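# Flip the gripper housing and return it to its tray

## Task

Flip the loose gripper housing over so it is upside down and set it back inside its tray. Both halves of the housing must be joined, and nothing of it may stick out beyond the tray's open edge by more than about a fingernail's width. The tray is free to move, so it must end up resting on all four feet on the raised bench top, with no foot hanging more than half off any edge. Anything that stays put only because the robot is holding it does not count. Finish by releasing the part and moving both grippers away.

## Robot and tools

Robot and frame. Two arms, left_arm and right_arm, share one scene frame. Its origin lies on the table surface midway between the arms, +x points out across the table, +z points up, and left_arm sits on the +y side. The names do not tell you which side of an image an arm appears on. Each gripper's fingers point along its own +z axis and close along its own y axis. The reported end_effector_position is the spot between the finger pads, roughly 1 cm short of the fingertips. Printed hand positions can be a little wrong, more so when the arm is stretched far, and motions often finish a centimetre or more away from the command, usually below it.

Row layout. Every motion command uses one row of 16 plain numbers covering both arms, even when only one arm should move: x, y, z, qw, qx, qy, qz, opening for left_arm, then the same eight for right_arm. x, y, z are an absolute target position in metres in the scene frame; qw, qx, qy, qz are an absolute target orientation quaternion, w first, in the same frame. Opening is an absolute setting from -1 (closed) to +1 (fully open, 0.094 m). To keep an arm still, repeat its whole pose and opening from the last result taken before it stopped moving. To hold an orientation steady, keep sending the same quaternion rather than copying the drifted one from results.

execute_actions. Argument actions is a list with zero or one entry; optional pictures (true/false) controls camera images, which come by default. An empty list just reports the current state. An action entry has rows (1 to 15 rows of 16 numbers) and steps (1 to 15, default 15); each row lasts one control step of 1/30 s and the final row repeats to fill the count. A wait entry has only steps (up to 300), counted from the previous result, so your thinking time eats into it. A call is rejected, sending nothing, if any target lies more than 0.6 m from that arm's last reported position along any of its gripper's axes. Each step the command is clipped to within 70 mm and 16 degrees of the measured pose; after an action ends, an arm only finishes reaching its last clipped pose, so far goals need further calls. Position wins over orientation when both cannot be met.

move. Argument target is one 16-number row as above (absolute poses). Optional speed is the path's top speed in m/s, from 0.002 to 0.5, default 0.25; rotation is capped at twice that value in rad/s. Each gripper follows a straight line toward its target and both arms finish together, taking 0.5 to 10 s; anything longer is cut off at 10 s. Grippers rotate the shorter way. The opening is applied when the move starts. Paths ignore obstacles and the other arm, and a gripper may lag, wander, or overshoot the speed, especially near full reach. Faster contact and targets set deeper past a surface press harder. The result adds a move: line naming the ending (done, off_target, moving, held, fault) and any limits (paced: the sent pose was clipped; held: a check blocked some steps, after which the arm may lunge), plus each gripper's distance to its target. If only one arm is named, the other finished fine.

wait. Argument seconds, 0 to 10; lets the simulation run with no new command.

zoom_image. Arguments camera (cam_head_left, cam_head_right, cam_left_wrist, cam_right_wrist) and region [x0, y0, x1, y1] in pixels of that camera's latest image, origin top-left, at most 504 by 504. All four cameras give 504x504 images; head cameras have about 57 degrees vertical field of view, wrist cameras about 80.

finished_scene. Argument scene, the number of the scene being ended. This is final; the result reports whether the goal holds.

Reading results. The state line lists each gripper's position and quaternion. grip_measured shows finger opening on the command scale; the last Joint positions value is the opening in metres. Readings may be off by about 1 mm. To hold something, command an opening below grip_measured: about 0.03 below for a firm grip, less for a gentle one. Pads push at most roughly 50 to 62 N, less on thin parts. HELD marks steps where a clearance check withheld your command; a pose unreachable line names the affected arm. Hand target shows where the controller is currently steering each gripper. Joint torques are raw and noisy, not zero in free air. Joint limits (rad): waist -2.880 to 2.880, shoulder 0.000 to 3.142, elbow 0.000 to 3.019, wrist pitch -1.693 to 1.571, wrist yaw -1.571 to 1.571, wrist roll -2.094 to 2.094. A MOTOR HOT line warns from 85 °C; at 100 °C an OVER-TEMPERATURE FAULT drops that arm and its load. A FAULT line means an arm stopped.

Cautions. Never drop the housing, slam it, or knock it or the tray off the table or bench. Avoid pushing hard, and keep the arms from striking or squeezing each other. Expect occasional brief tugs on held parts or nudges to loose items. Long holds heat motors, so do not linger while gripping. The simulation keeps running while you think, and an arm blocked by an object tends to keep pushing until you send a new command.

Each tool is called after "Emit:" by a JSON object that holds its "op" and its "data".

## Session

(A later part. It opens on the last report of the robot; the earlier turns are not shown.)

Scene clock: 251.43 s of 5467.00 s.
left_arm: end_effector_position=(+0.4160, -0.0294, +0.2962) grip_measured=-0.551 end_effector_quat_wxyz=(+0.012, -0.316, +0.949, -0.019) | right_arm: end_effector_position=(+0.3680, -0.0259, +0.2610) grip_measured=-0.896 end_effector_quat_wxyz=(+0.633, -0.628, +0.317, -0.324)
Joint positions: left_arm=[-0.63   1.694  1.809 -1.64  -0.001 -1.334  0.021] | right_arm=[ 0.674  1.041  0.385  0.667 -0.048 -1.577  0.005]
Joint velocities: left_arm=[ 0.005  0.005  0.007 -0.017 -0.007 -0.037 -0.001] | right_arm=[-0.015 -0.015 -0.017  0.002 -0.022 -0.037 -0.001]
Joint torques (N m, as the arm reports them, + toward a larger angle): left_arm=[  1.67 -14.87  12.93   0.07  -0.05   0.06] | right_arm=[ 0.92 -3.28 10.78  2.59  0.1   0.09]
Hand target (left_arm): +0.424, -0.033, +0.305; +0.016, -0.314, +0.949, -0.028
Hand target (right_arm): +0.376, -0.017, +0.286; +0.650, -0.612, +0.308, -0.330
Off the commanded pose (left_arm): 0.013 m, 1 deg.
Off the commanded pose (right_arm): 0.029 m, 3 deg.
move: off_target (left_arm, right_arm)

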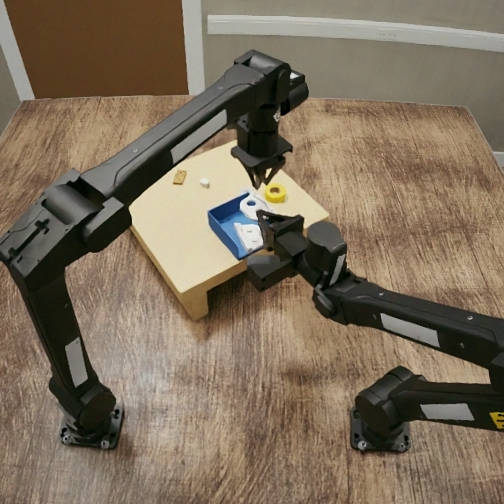

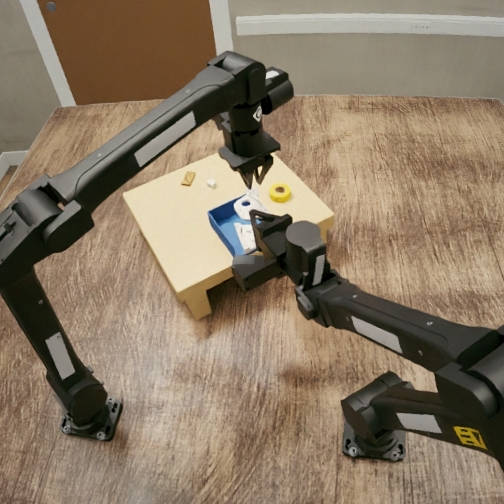

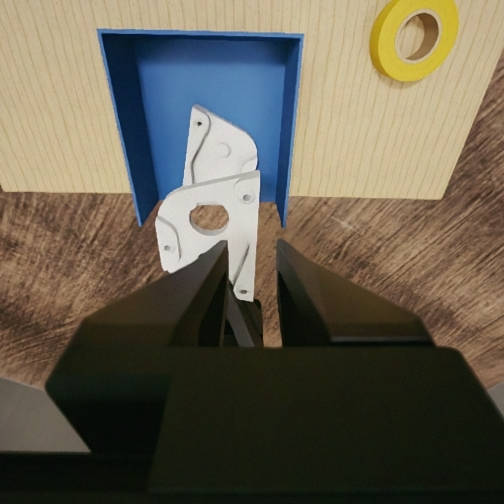

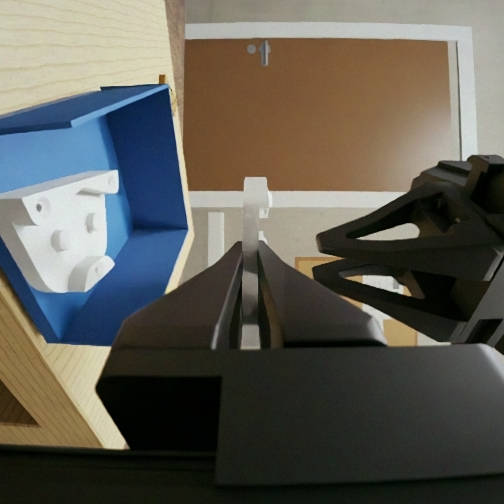

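Emit:
{"op": "move", "data": {"target": [0.425,-0.034,0.305,0.016,-0.314,0.949,-0.027,0.3,0.29,-0.09,0.27,0.682,-0.221,0.659,0.223,-0.93], "speed": 0.3}}

Emit:
{"op": "move", "data": {"target": [0.397,-0.014,0.215,0.016,-0.25,0.968,-0.027,0.3,0.29,-0.09,0.27,0.325,0.31,0.622,0.64,-0.93], "speed": 0.3}}

Scene clock: 259.10 s of 5467.00 s.
left_arm: end_effector_position=(+0.4162, -0.0296, +0.2948) grip_measured=+0.298 end_effector_quat_wxyz=(+0.011, -0.316, +0.949, -0.018) | right_arm: end_effector_position=(+0.2880, -0.0886, +0.2752) grip_measured=-0.897 end_effector_quat_wxyz=(+0.687, -0.226, +0.654, +0.220)
Joint positions: left_arm=[-0.63   1.697  1.809 -1.641 -0.001 -1.333  0.061] | right_arm=[ 0.609  0.515  0.22   0.338 -0.127 -0.018  0.005]
Joint velocities: left_arm=[-0.005  0.005  0.007 -0.007 -0.007 -0.022  0.   ] | right_arm=[0.005 0.005 0.012 0.002 0.037 0.066 0.   ]
Joint torques (N m, as the arm reports them, + toward a larger angle): left_arm=[  1.72 -15.3   12.9    0.19  -0.06   0.05] | right_arm=[-0.42  0.65  8.26  1.7  -0.15  0.05]
Hand target (left_arm): +0.425, -0.033, +0.305; +0.016, -0.314, +0.949, -0.027
Hand target (right_arm): +0.288, -0.091, +0.271; +0.683, -0.222, +0.660, +0.222
Off the commanded pose (left_arm): 0.014 m, 1 deg.
Off the commanded pose (right_arm): 0.006 m, 1 deg.
After step 90, 1.43 s passed at rest.
move: off_target (left_arm)

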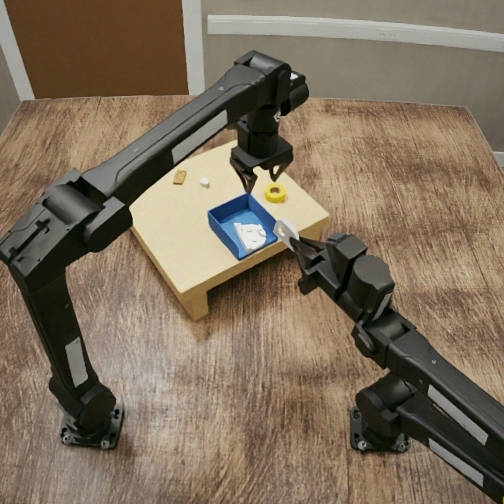

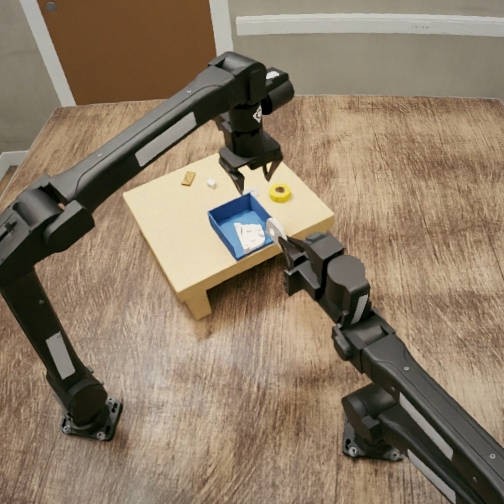

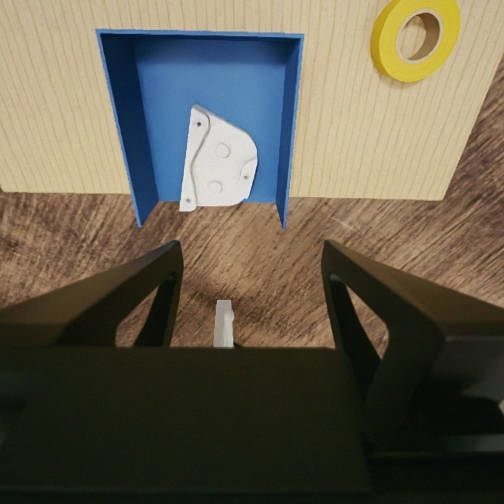

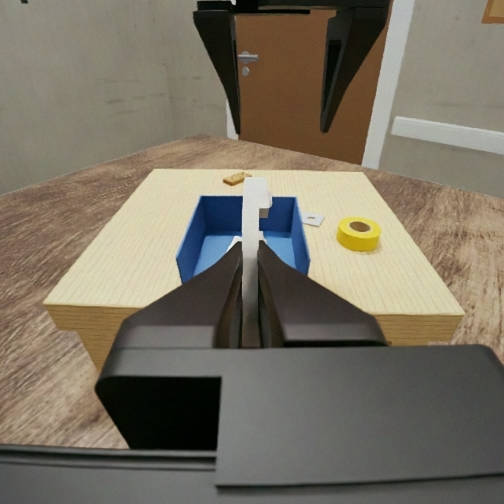

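Scene clock: 262.33 s of 5467.00 s.
left_arm: end_effector_position=(+0.3958, -0.0136, +0.2075) grip_measured=+0.298 end_effector_quat_wxyz=(+0.009, -0.254, +0.967, -0.015) | right_arm: end_effector_position=(+0.2886, -0.0883, +0.2737) grip_measured=-0.897 end_effector_quat_wxyz=(+0.329, +0.304, +0.624, +0.641)
Joint positions: left_arm=[-0.63   1.634  1.5   -1.402  0.003 -1.205  0.061] | right_arm=[ 0.609  0.52   0.22   0.338 -0.127  1.554  0.005]
Joint velocities: left_arm=[-0.005 -0.005  0.012  0.012  0.007 -0.007  0.   ] | right_arm=[-0.005  0.005  0.012  0.002 -0.037 -0.022  0.   ]
Joint torques (N m, as the arm reports them, + toward a larger angle): left_arm=[  1.29 -16.66   9.31   1.05  -0.04   0.05] | right_arm=[-0.46  1.58  8.34  2.3  -0.14 -0.05]
Hand target (left_arm): +0.398, -0.015, +0.215; +0.016, -0.250, +0.968, -0.027
Hand target (right_arm): +0.290, -0.090, +0.270; +0.325, +0.310, +0.623, +0.641
Off the commanded pose (left_arm): 0.008 m, 2 deg.
Off the commanded pose (right_arm): 0.004 m, 1 deg.
move: done

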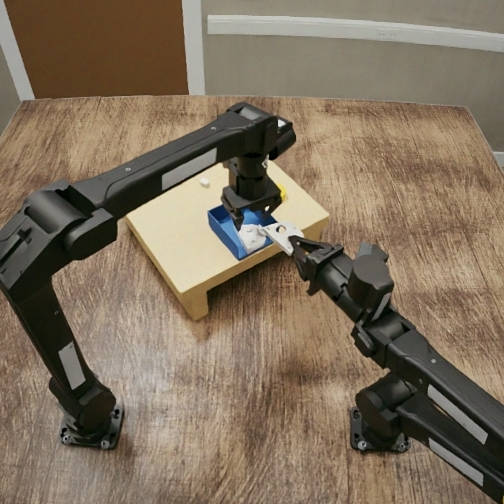

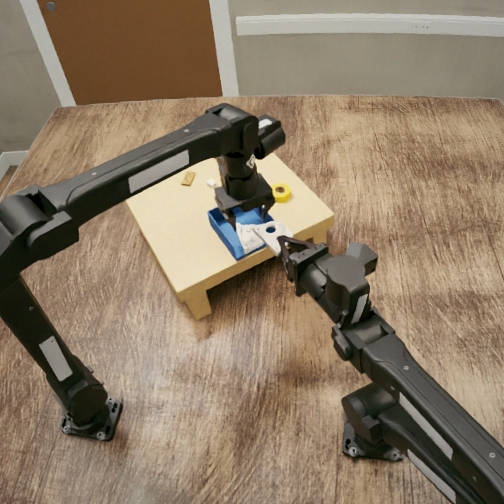

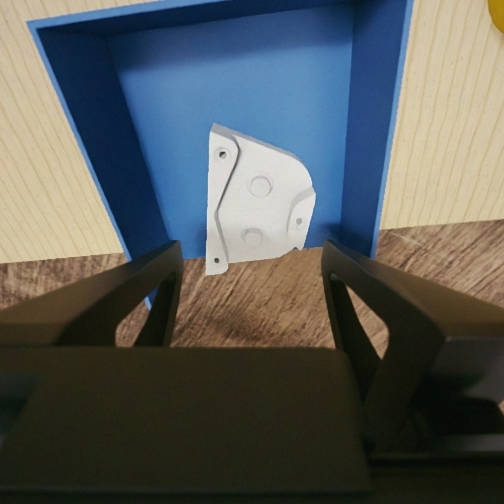

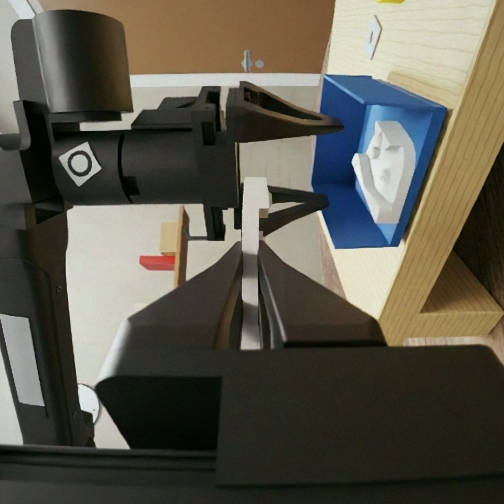

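Emit:
{"op": "move", "data": {"target": [0.399,-0.019,0.19,0.016,-0.22,0.975,-0.027,0.33,0.29,-0.09,0.27,0.325,0.31,0.622,0.64,-0.93], "speed": 0.04}}

Scene clock: 265.37 s of 5467.00 s.
left_arm: end_effector_position=(+0.3975, -0.0154, +0.1922) grip_measured=+0.328 end_effector_quat_wxyz=(+0.015, -0.227, +0.974, -0.024) | right_arm: end_effector_position=(+0.2886, -0.0883, +0.2737) grip_measured=-0.897 end_effector_quat_wxyz=(+0.328, +0.305, +0.623, +0.641)
Joint positions: left_arm=[-0.63   1.634  1.459 -1.34   0.005 -1.149  0.062] | right_arm=[ 0.609  0.52   0.22   0.338 -0.127  1.557  0.005]
Joint velocities: left_arm=[-0.005 -0.005 -0.002  0.007 -0.007  0.007  0.001] | right_arm=[ 0.005  0.005  0.012 -0.007 -0.022  0.007  0.   ]
Joint torques (N m, as the arm reports them, + toward a larger angle): left_arm=[  1.11 -15.09   9.21   1.05  -0.04   0.07] | right_arm=[-0.45  1.63  8.34  2.27 -0.13 -0.06]
Hand target (left_arm): +0.399, -0.019, +0.190; +0.016, -0.220, +0.975, -0.027
Hand target (right_arm): +0.290, -0.090, +0.270; +0.325, +0.310, +0.623, +0.640
Off the commanded pose (left_arm): 0.004 m, 1 deg.
Off the commanded pose (right_arm): 0.004 m, 1 deg.
move: done

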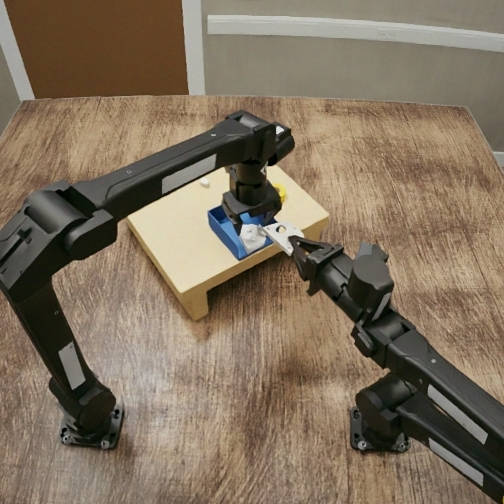

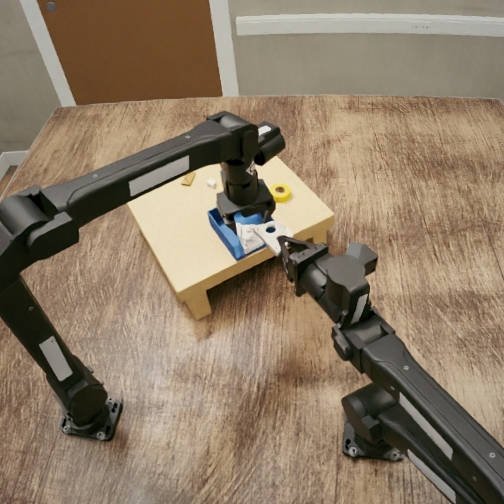

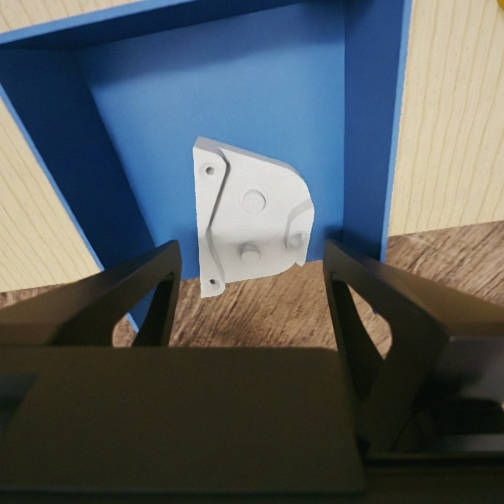

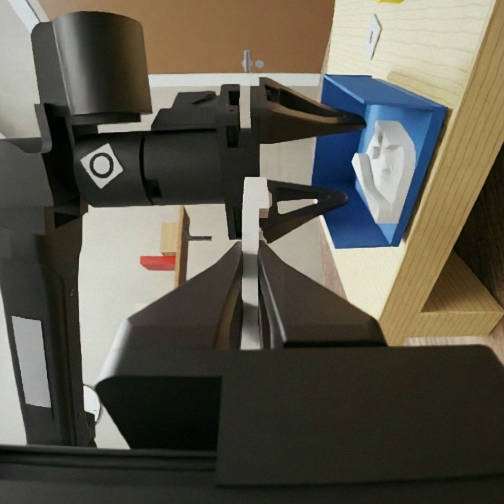

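Emit:
{"op": "execute_actions", "data": {"actions": []}}

Scene clock: 271.23 s of 5467.00 s.
left_arm: end_effector_position=(+0.3975, -0.0154, +0.1922) grip_measured=+0.328 end_effector_quat_wxyz=(+0.015, -0.226, +0.974, -0.024) | right_arm: end_effector_position=(+0.2886, -0.0883, +0.2737) grip_measured=-0.897 end_effector_quat_wxyz=(+0.328, +0.305, +0.623, +0.641)
Joint positions: left_arm=[-0.63   1.634  1.459 -1.34   0.005 -1.147  0.062] | right_arm=[ 0.609  0.52   0.22   0.338 -0.127  1.557  0.005]
Joint velocities: left_arm=[-0.005 -0.005 -0.007 -0.007  0.037  0.022  0.   ] | right_arm=[ 0.005 -0.015  0.007 -0.007 -0.022 -0.051 -0.   ]
Joint torques (N m, as the arm reports them, + toward a larger angle): left_arm=[  1.02 -14.85   9.26   1.06  -0.03   0.06] | right_arm=[-0.45  1.6   8.34  2.27 -0.13 -0.05]
Hand target (left_arm): +0.399, -0.019, +0.190; +0.016, -0.220, +0.975, -0.027
Hand target (right_arm): +0.290, -0.090, +0.270; +0.325, +0.310, +0.623, +0.640
Off the commanded pose (left_arm): 0.004 m, 1 deg.
Off the commanded pose (right_arm): 0.004 m, 1 deg.
Steps of this call (steps 1 to 90: nothing new was sent; then 2.87 s passed at rest). Readings (end_effector_position):
1: left_arm (+0.3975, -0.0154, +0.1922) | right_arm (+0.2886, -0.0883, +0.2737)
2: left_arm (+0.3975, -0.0154, +0.1922) | right_arm (+0.2886, -0.0883, +0.2737)
4: left_arm (+0.3975, -0.0154, +0.1922) | right_arm (+0.2886, -0.0883, +0.2737)
8: left_arm (+0.3975, -0.0154, +0.1922) | right_arm (+0.2886, -0.0883, +0.2737)
90: the state above

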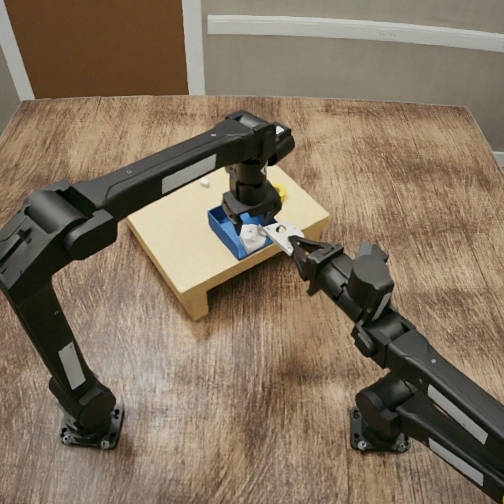

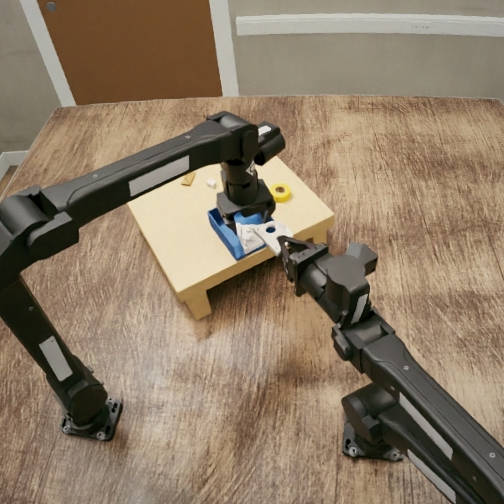

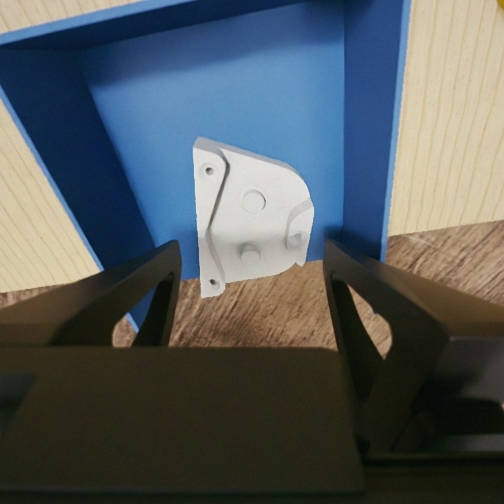

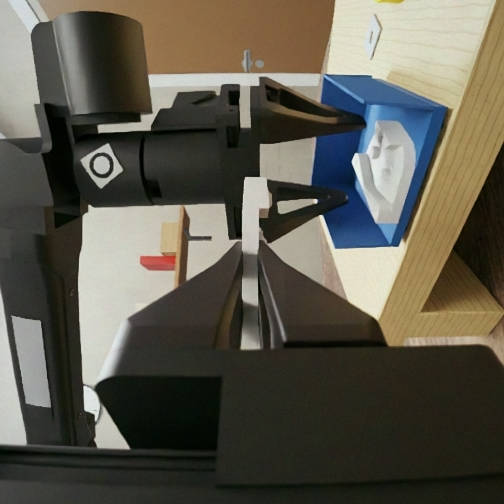

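Emit:
{"op": "move", "data": {"target": [0.399,-0.021,0.178,0.016,-0.22,0.975,-0.027,0.33,0.29,-0.09,0.27,0.325,0.31,0.622,0.64,-0.93], "speed": 0.03}}

Scene clock: 273.60 s of 5467.00 s.
left_arm: end_effector_position=(+0.3983, -0.0161, +0.1835) grip_measured=+0.328 end_effector_quat_wxyz=(+0.017, -0.226, +0.974, -0.026) | right_arm: end_effector_position=(+0.2886, -0.0883, +0.2737) grip_measured=-0.897 end_effector_quat_wxyz=(+0.328, +0.305, +0.623, +0.641)
Joint positions: left_arm=[-0.63   1.636  1.438 -1.31   0.005 -1.147  0.062] | right_arm=[ 0.609  0.52   0.22   0.338 -0.127  1.558  0.005]
Joint velocities: left_arm=[-0.015  0.005 -0.022  0.017  0.007  0.022 -0.002] | right_arm=[-0.005  0.005  0.007  0.002 -0.007 -0.037 -0.001]
Joint torques (N m, as the arm reports them, + toward a larger angle): left_arm=[  0.87 -14.16   9.2    1.13  -0.05   0.02] | right_arm=[-0.54  1.65  8.34  2.31 -0.13 -0.06]
Hand target (left_arm): +0.399, -0.021, +0.178; +0.016, -0.220, +0.975, -0.027
Hand target (right_arm): +0.290, -0.090, +0.270; +0.325, +0.310, +0.623, +0.641
Off the commanded pose (left_arm): 0.007 m, 1 deg.
Off the commanded pose (right_arm): 0.004 m, 1 deg.
move: done

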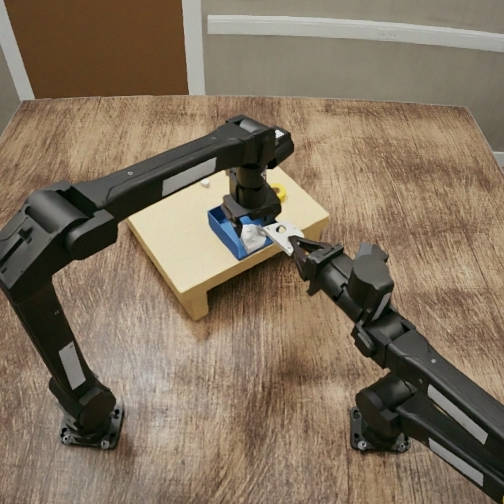

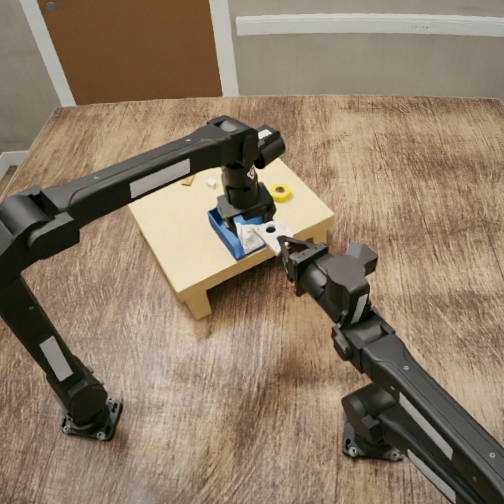

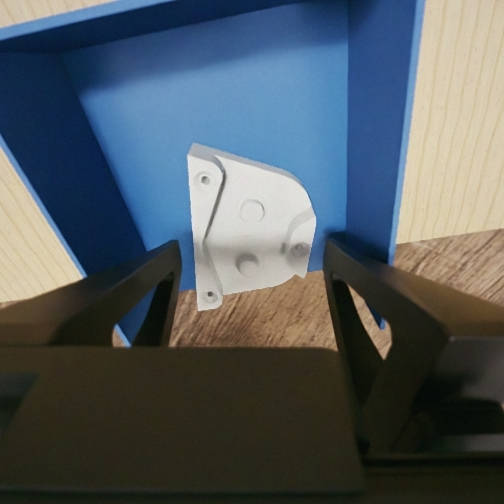

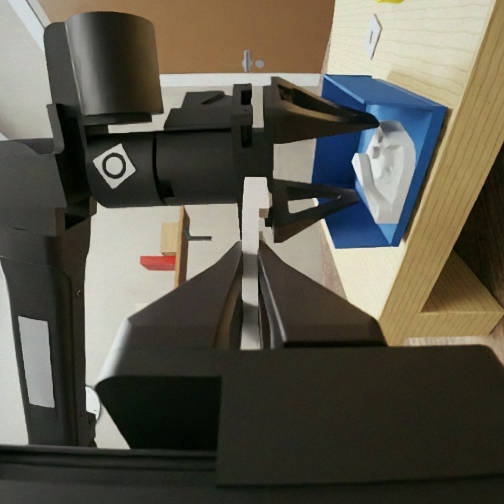

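Emit:
{"op": "move", "data": {"target": [0.399,-0.021,0.164,0.016,-0.22,0.975,-0.027,0.33,0.29,-0.09,0.27,0.325,0.31,0.622,0.64,-0.93], "speed": 0.02}}

Scene clock: 276.90 s of 5467.00 s.
left_arm: end_effector_position=(+0.3983, -0.0161, +0.1686) grip_measured=+0.328 end_effector_quat_wxyz=(+0.016, -0.226, +0.974, -0.026) | right_arm: end_effector_position=(+0.2886, -0.0883, +0.2737) grip_measured=-0.897 end_effector_quat_wxyz=(+0.328, +0.305, +0.623, +0.641)
Joint positions: left_arm=[-0.63   1.646  1.41  -1.275  0.005 -1.147  0.062] | right_arm=[ 0.609  0.52   0.22   0.338 -0.127  1.558  0.005]
Joint velocities: left_arm=[ 0.005 -0.005 -0.022  0.002 -0.037 -0.051 -0.   ] | right_arm=[ 0.015 -0.015 -0.002  0.002 -0.037  0.007 -0.001]
Joint torques (N m, as the arm reports them, + toward a larger angle): left_arm=[  0.76 -14.47   9.25   1.12  -0.05   0.03] | right_arm=[-0.48  1.68  8.34  2.27 -0.13 -0.06]
Hand target (left_arm): +0.399, -0.021, +0.164; +0.016, -0.220, +0.975, -0.027
Hand target (right_arm): +0.290, -0.090, +0.270; +0.325, +0.310, +0.623, +0.640
Off the commanded pose (left_arm): 0.007 m, 1 deg.
Off the commanded pose (right_arm): 0.004 m, 1 deg.
move: done

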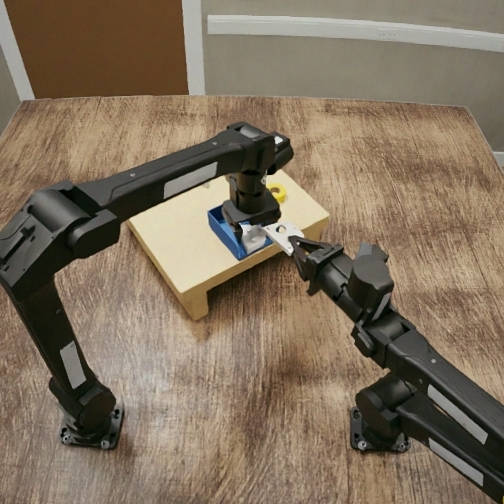

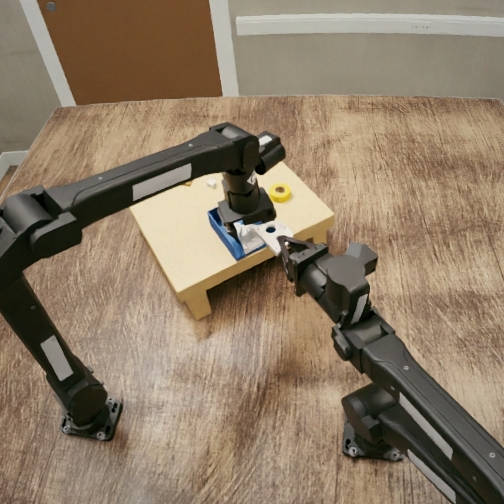

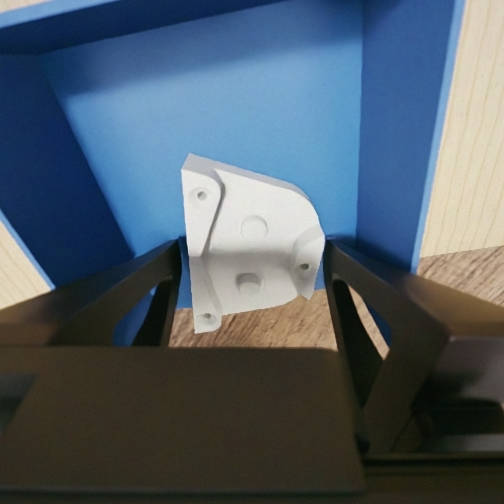

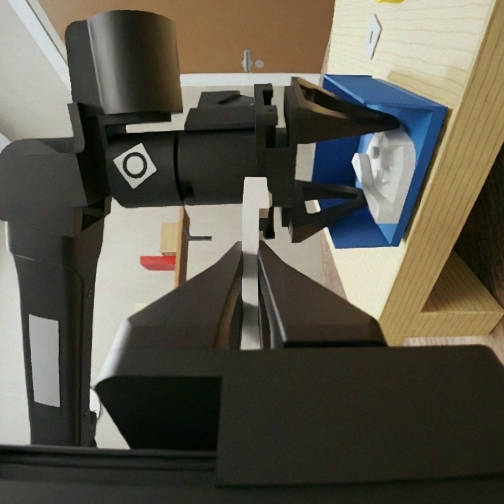

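Emit:
{"op": "execute_actions", "data": {"actions": [{"rows":[[0.399,-0.021,0.164,0.016,-0.22,0.975,-0.027,0.29,0.29,-0.09,0.27,0.325,0.31,0.622,0.64,-0.93],[0.399,-0.021,0.164,0.016,-0.22,0.975,-0.027,0.26,0.29,-0.09,0.27,0.325,0.31,0.622,0.64,-0.93],[0.399,-0.021,0.164,0.016,-0.22,0.975,-0.027,0.23,0.29,-0.09,0.27,0.325,0.31,0.622,0.64,-0.93],[0.399,-0.021,0.164,0.016,-0.22,0.975,-0.027,0.2,0.29,-0.09,0.27,0.325,0.31,0.622,0.64,-0.93],[0.399,-0.021,0.164,0.016,-0.22,0.975,-0.027,0.18,0.29,-0.09,0.27,0.325,0.31,0.622,0.64,-0.93],[0.399,-0.021,0.164,0.016,-0.22,0.975,-0.027,0.16,0.29,-0.09,0.27,0.325,0.31,0.622,0.64,-0.93],[0.399,-0.021,0.164,0.016,-0.22,0.975,-0.027,0.14,0.29,-0.09,0.27,0.325,0.31,0.622,0.64,-0.93],[0.399,-0.021,0.164,0.016,-0.22,0.975,-0.027,0.12,0.29,-0.09,0.27,0.325,0.31,0.622,0.64,-0.93],[0.399,-0.021,0.164,0.016,-0.22,0.975,-0.027,0.10,0.29,-0.09,0.27,0.325,0.31,0.622,0.64,-0.93],[0.399,-0.021,0.164,0.016,-0.22,0.975,-0.027,0.08,0.29,-0.09,0.27,0.325,0.31,0.622,0.64,-0.93],[0.399,-0.021,0.164,0.016,-0.22,0.975,-0.027,0.06,0.29,-0.09,0.27,0.325,0.31,0.622,0.64,-0.93]],"steps":15}], "pictures": false}}

Emit:
{"op": "move", "data": {"target": [0.425,-0.004,0.176,0.016,-0.314,0.949,-0.027,0.05,0.29,-0.09,0.27,0.325,0.31,0.622,0.64,-0.93], "speed": 0.03}}

Scene clock: 287.40 s of 5467.00 s.
left_arm: end_effector_position=(+0.3983, -0.0161, +0.1686) grip_measured=+0.084 end_effector_quat_wxyz=(+0.016, -0.226, +0.974, -0.026) | right_arm: end_effector_position=(+0.2886, -0.0883, +0.2737) grip_measured=-0.897 end_effector_quat_wxyz=(+0.328, +0.305, +0.623, +0.641)
Joint positions: left_arm=[-0.63   1.646  1.41  -1.275  0.005 -1.147  0.051] | right_arm=[ 0.609  0.52   0.22   0.338 -0.127  1.558  0.005]
Joint velocities: left_arm=[-0.005 -0.034 -0.012  0.017 -0.007  0.007  0.001] | right_arm=[ 0.005 -0.005  0.002 -0.017 -0.051 -0.022 -0.   ]
Joint torques (N m, as the arm reports them, + toward a larger angle): left_arm=[  0.7  -14.34   9.13   1.05  -0.05   0.02] | right_arm=[-0.48  1.57  8.33  2.3  -0.14 -0.06]
Hand target (left_arm): +0.399, -0.021, +0.164; +0.016, -0.220, +0.975, -0.027
Hand target (right_arm): +0.290, -0.090, +0.270; +0.325, +0.310, +0.623, +0.640
Off the commanded pose (left_arm): 0.007 m, 1 deg.
Off the commanded pose (right_arm): 0.004 m, 1 deg.
Steps of this call (steps 1 to 90: nothing new was sent; then 7.00 s passed at rest; steps 91 to 105: all 15 steps of this action). Readings (end_effector_position):
91: left_arm (+0.3983, -0.0161, +0.1686) | right_arm (+0.2886, -0.0883, +0.2737)
92: left_arm (+0.3983, -0.0161, +0.1686) | right_arm (+0.2886, -0.0883, +0.2737)
94: left_arm (+0.3983, -0.0161, +0.1686) | right_arm (+0.2886, -0.0883, +0.2737)
98: left_arm (+0.3983, -0.0161, +0.1686) | right_arm (+0.2886, -0.0883, +0.2737)
105: the state above

Scene clock: 290.93 s of 5467.00 s.
left_arm: end_effector_position=(+0.4116, -0.0004, +0.1687) grip_measured=+0.084 end_effector_quat_wxyz=(+0.012, -0.304, +0.952, -0.022) | right_arm: end_effector_position=(+0.2886, -0.0883, +0.2737) grip_measured=-0.897 end_effector_quat_wxyz=(+0.328, +0.305, +0.623, +0.641)
Joint positions: left_arm=[-0.589  1.654  1.422 -1.289  0.005 -1.268  0.051] | right_arm=[ 0.609  0.52   0.22   0.338 -0.127  1.558  0.005]
Joint velocities: left_arm=[-0.005 -0.005 -0.012  0.002 -0.081  0.037 -0.   ] | right_arm=[ 0.005  0.015 -0.012 -0.017 -0.022 -0.051 -0.   ]
Joint torques (N m, as the arm reports them, + toward a larger angle): left_arm=[  2.1  -13.93  12.48   0.22  -0.18  -0.19] | right_arm=[-0.39  1.62  8.34  2.28 -0.14 -0.06]
Hand target (left_arm): +0.425, -0.003, +0.176; +0.017, -0.314, +0.949, -0.027
Hand target (right_arm): +0.290, -0.090, +0.270; +0.325, +0.310, +0.623, +0.640
Off the commanded pose (left_arm): 0.016 m, 1 deg.
Off the commanded pose (right_arm): 0.004 m, 1 deg.
move: off_target (left_arm)

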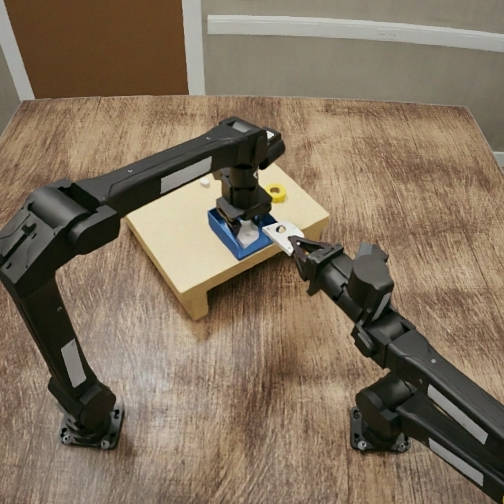

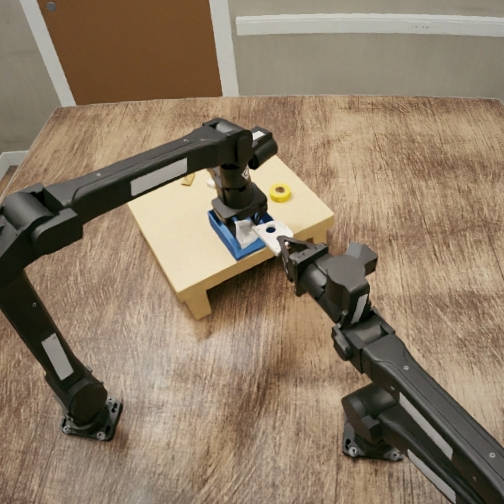

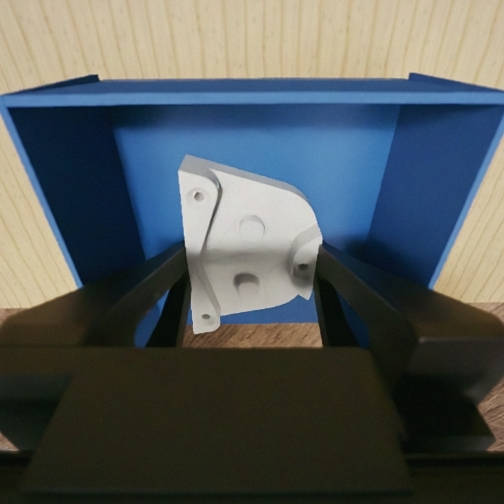

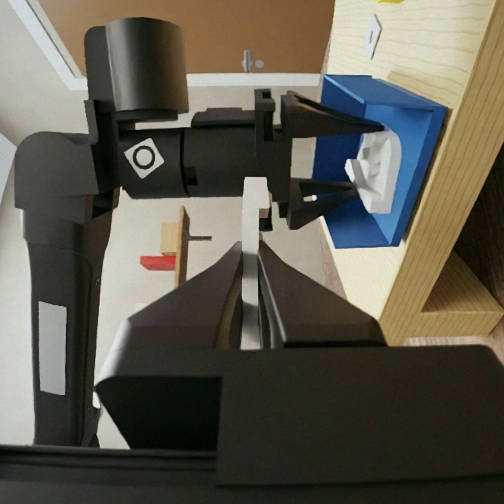

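Emit:
{"op": "execute_actions", "data": {"actions": [{"rows":[[0.425,-0.004,0.176,0.016,-0.314,0.949,-0.027,0.12,0.29,-0.09,0.27,0.325,0.31,0.622,0.64,-0.93],[0.425,-0.004,0.176,0.016,-0.314,0.949,-0.027,0.18,0.29,-0.09,0.27,0.325,0.31,0.622,0.64,-0.93],[0.425,-0.004,0.176,0.016,-0.314,0.949,-0.027,0.28,0.29,-0.09,0.27,0.325,0.31,0.622,0.64,-0.93]],"steps":10}], "pictures": false}}

Emit:
{"op": "move", "data": {"target": [0.425,-0.008,0.31,0.016,-0.314,0.949,-0.027,0.28,0.29,-0.09,0.27,0.325,0.31,0.622,0.64,-0.93], "speed": 0.08}}

Emit:
{"op": "move", "data": {"target": [0.425,-0.008,0.31,0.016,-0.314,0.949,-0.027,0.5,0.378,-0.016,0.26,0.325,0.31,0.622,0.64,-0.93], "speed": 0.08}}

Scene clock: 294.90 s of 5467.00 s.
left_arm: end_effector_position=(+0.4118, -0.0003, +0.1658) grip_measured=+0.278 end_effector_quat_wxyz=(+0.010, -0.305, +0.952, -0.019) | right_arm: end_effector_position=(+0.2886, -0.0883, +0.2737) grip_measured=-0.897 end_effector_quat_wxyz=(+0.328, +0.305, +0.623, +0.641)
Joint positions: left_arm=[-0.589  1.661  1.422 -1.29   0.005 -1.27   0.06 ] | right_arm=[ 0.609  0.52   0.22   0.338 -0.127  1.558  0.005]
Joint velocities: left_arm=[ 0.005  0.005 -0.012  0.002  0.022 -0.066  0.   ] | right_arm=[-0.005 -0.015 -0.012 -0.017 -0.022 -0.11   0.001]
Joint torques (N m, as the arm reports them, + toward a larger angle): left_arm=[  2.11 -14.92  12.45   0.22  -0.15  -0.11] | right_arm=[-0.46  1.67  8.32  2.3  -0.13 -0.06]
Hand target (left_arm): +0.425, -0.003, +0.176; +0.016, -0.314, +0.949, -0.027
Hand target (right_arm): +0.290, -0.090, +0.270; +0.325, +0.310, +0.623, +0.640
Off the commanded pose (left_arm): 0.017 m, 2 deg.
Off the commanded pose (right_arm): 0.004 m, 1 deg.
Steps of this call (steps 1 to 90: nothing new was sent; then 0.63 s passed at rest; steps 91 to 100: all 10 steps of this action). Readings (end_effector_position):
91: left_arm (+0.4117, -0.0004, +0.1686) | right_arm (+0.2886, -0.0883, +0.2737)
92: left_arm (+0.4117, -0.0004, +0.1686) | right_arm (+0.2886, -0.0883, +0.2737)
94: left_arm (+0.4117, -0.0002, +0.1682) | right_arm (+0.2886, -0.0883, +0.2737)
98: left_arm (+0.4118, -0.0002, +0.1663) | right_arm (+0.2886, -0.0883, +0.2737)
100: the state above

Scene clock: 297.30 s of 5467.00 s.
left_arm: end_effector_position=(+0.4163, -0.0037, +0.2993) grip_measured=+0.279 end_effector_quat_wxyz=(+0.010, -0.308, +0.951, -0.019) | right_arm: end_effector_position=(+0.2886, -0.0883, +0.2737) grip_measured=-0.897 end_effector_quat_wxyz=(+0.328, +0.305, +0.623, +0.641)
Joint positions: left_arm=[-0.589  1.653  1.765 -1.641  0.005 -1.276  0.06 ] | right_arm=[ 0.609  0.52   0.22   0.338 -0.127  1.558  0.005]
Joint velocities: left_arm=[-0.005 -0.005  0.012 -0.007 -0.022  0.007 -0.   ] | right_arm=[-0.005 -0.015 -0.002  0.002 -0.066 -0.051 -0.   ]
Joint torques (N m, as the arm reports them, + toward a larger angle): left_arm=[  1.49 -14.76  12.72   0.3   -0.16  -0.15] | right_arm=[-0.52  1.68  8.33  2.29 -0.13 -0.06]
Hand target (left_arm): +0.424, -0.007, +0.310; +0.016, -0.314, +0.949, -0.027
Hand target (right_arm): +0.290, -0.090, +0.270; +0.325, +0.310, +0.623, +0.640
Off the commanded pose (left_arm): 0.014 m, 1 deg.
Off the commanded pose (right_arm): 0.004 m, 1 deg.
move: off_target (left_arm)

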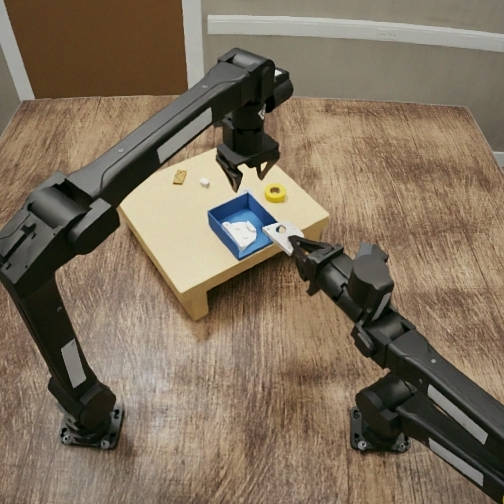

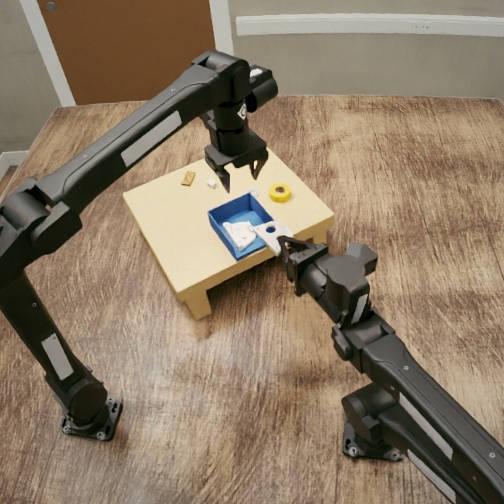

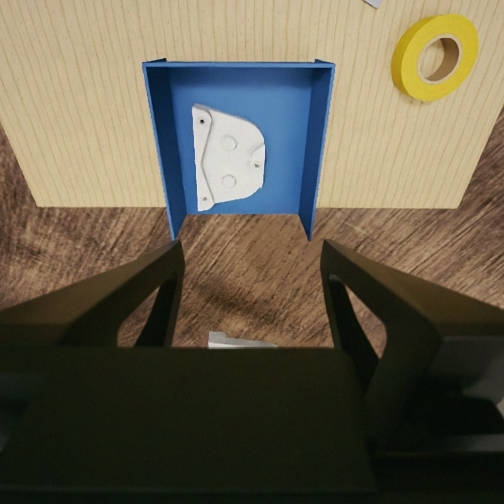

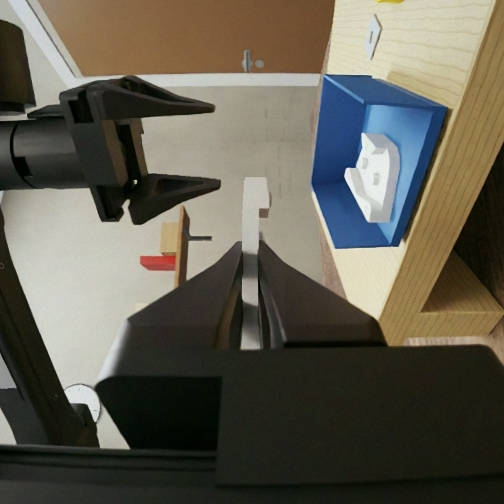

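Scene clock: 299.10 s of 5467.00 s.
left_arm: end_effector_position=(+0.4163, -0.0037, +0.2991) grip_measured=+0.498 end_effector_quat_wxyz=(+0.010, -0.308, +0.951, -0.018) | right_arm: end_effector_position=(+0.3705, -0.0247, +0.2342) grip_measured=-0.897 end_effector_quat_wxyz=(+0.319, +0.318, +0.640, +0.622)
Joint positions: left_arm=[-0.589  1.654  1.765 -1.641  0.005 -1.277  0.07 ] | right_arm=[ 0.669  1.112  0.362  0.727 -0.059  1.558  0.005]
Joint velocities: left_arm=[ 0.005 -0.015 -0.007 -0.012 -0.051 -0.051 -0.   ] | right_arm=[-0.015 -0.005 -0.007 -0.002 -0.007  0.022  0.001]
Joint torques (N m, as the arm reports them, + toward a larger angle): left_arm=[  1.52 -14.59  12.96   0.2   -0.17  -0.14] | right_arm=[ 1.1  -4.26 10.12  2.68  0.17 -0.06]
Hand target (left_arm): +0.425, -0.008, +0.310; +0.016, -0.314, +0.949, -0.027
Hand target (right_arm): +0.379, -0.016, +0.259; +0.324, +0.311, +0.622, +0.641
Off the commanded pose (left_arm): 0.015 m, 1 deg.
Off the commanded pose (right_arm): 0.028 m, 3 deg.
move: off_target (left_arm, right_arm)

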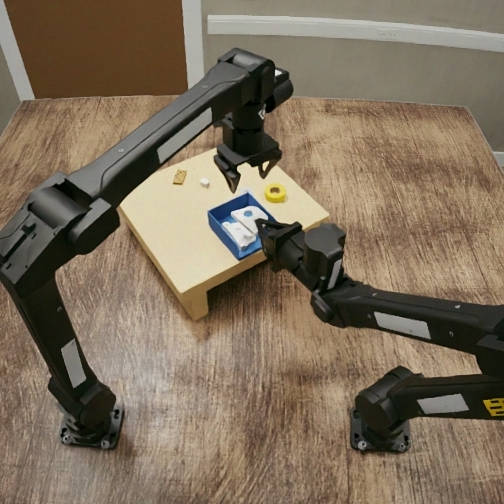

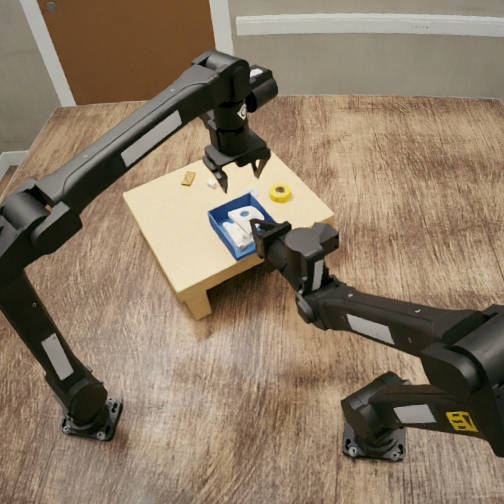

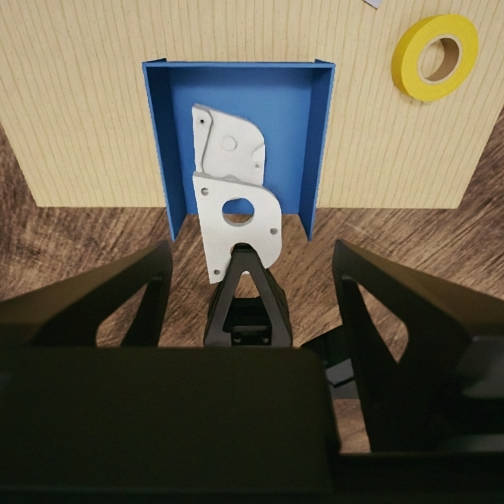

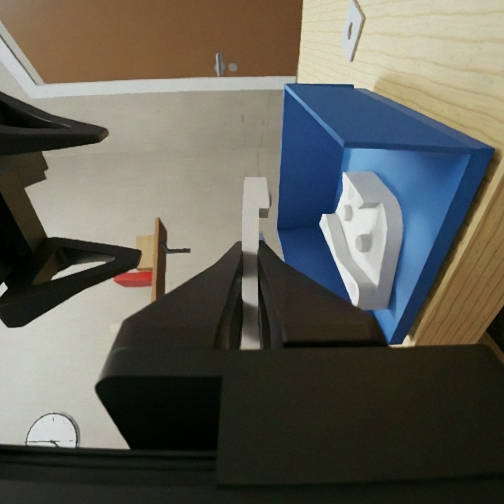

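Emit:
{"op": "move", "data": {"target": [0.39,-0.021,0.262,0.016,-0.36,0.933,-0.027,0.5,0.378,-0.016,0.26,0.325,0.31,0.622,0.64,-0.93], "speed": 0.05}}

Scene clock: 303.40 s of 5467.00 s.
left_arm: end_effector_position=(+0.3912, -0.0183, +0.2542) grip_measured=+0.498 end_effector_quat_wxyz=(+0.008, -0.358, +0.934, -0.016) | right_arm: end_effector_position=(+0.3705, -0.0246, +0.2342) grip_measured=-0.897 end_effector_quat_wxyz=(+0.319, +0.319, +0.640, +0.622)
Joint positions: left_arm=[-0.644  1.624  1.61  -1.522  0.001 -1.436  0.07 ] | right_arm=[ 0.67   1.112  0.362  0.727 -0.057  1.558  0.005]
Joint velocities: left_arm=[-0.015 -0.024 -0.002 -0.002  0.007 -0.037 -0.   ] | right_arm=[-0.005 -0.015  0.012  0.017  0.007  0.037 -0.001]
Joint torques (N m, as the arm reports them, + toward a larger angle): left_arm=[  0.25 -16.31   9.4    1.2   -0.25  -0.11] | right_arm=[ 1.06 -5.21  9.77  2.32  0.18 -0.09]
Hand target (left_arm): +0.390, -0.022, +0.262; +0.015, -0.360, +0.933, -0.027
Hand target (right_arm): +0.376, -0.017, +0.260; +0.325, +0.310, +0.622, +0.641
Off the commanded pose (left_arm): 0.008 m, 2 deg.
Off the commanded pose (right_arm): 0.028 m, 3 deg.
move: off_target (right_arm)

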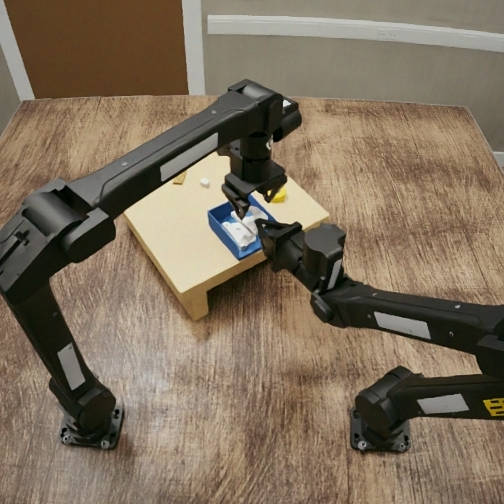

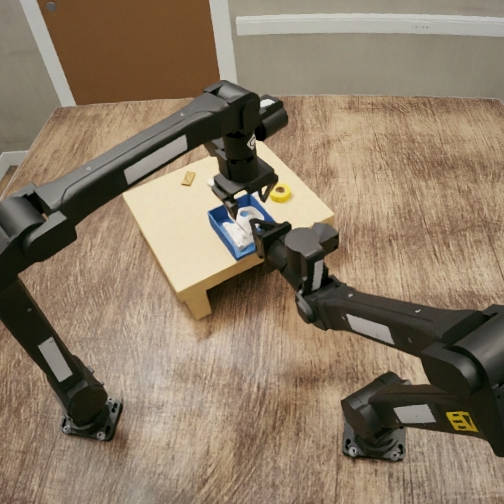

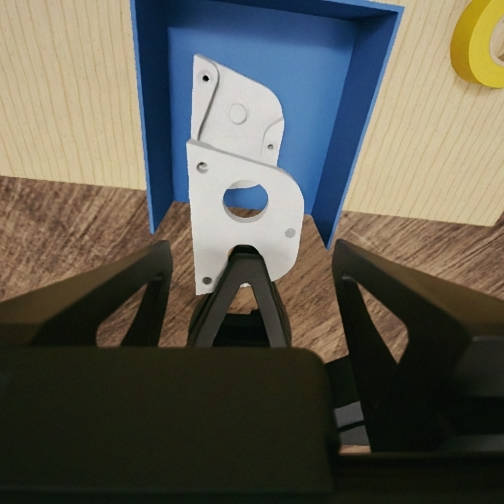

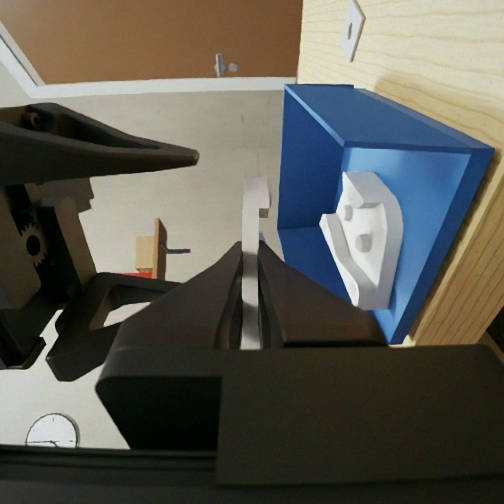

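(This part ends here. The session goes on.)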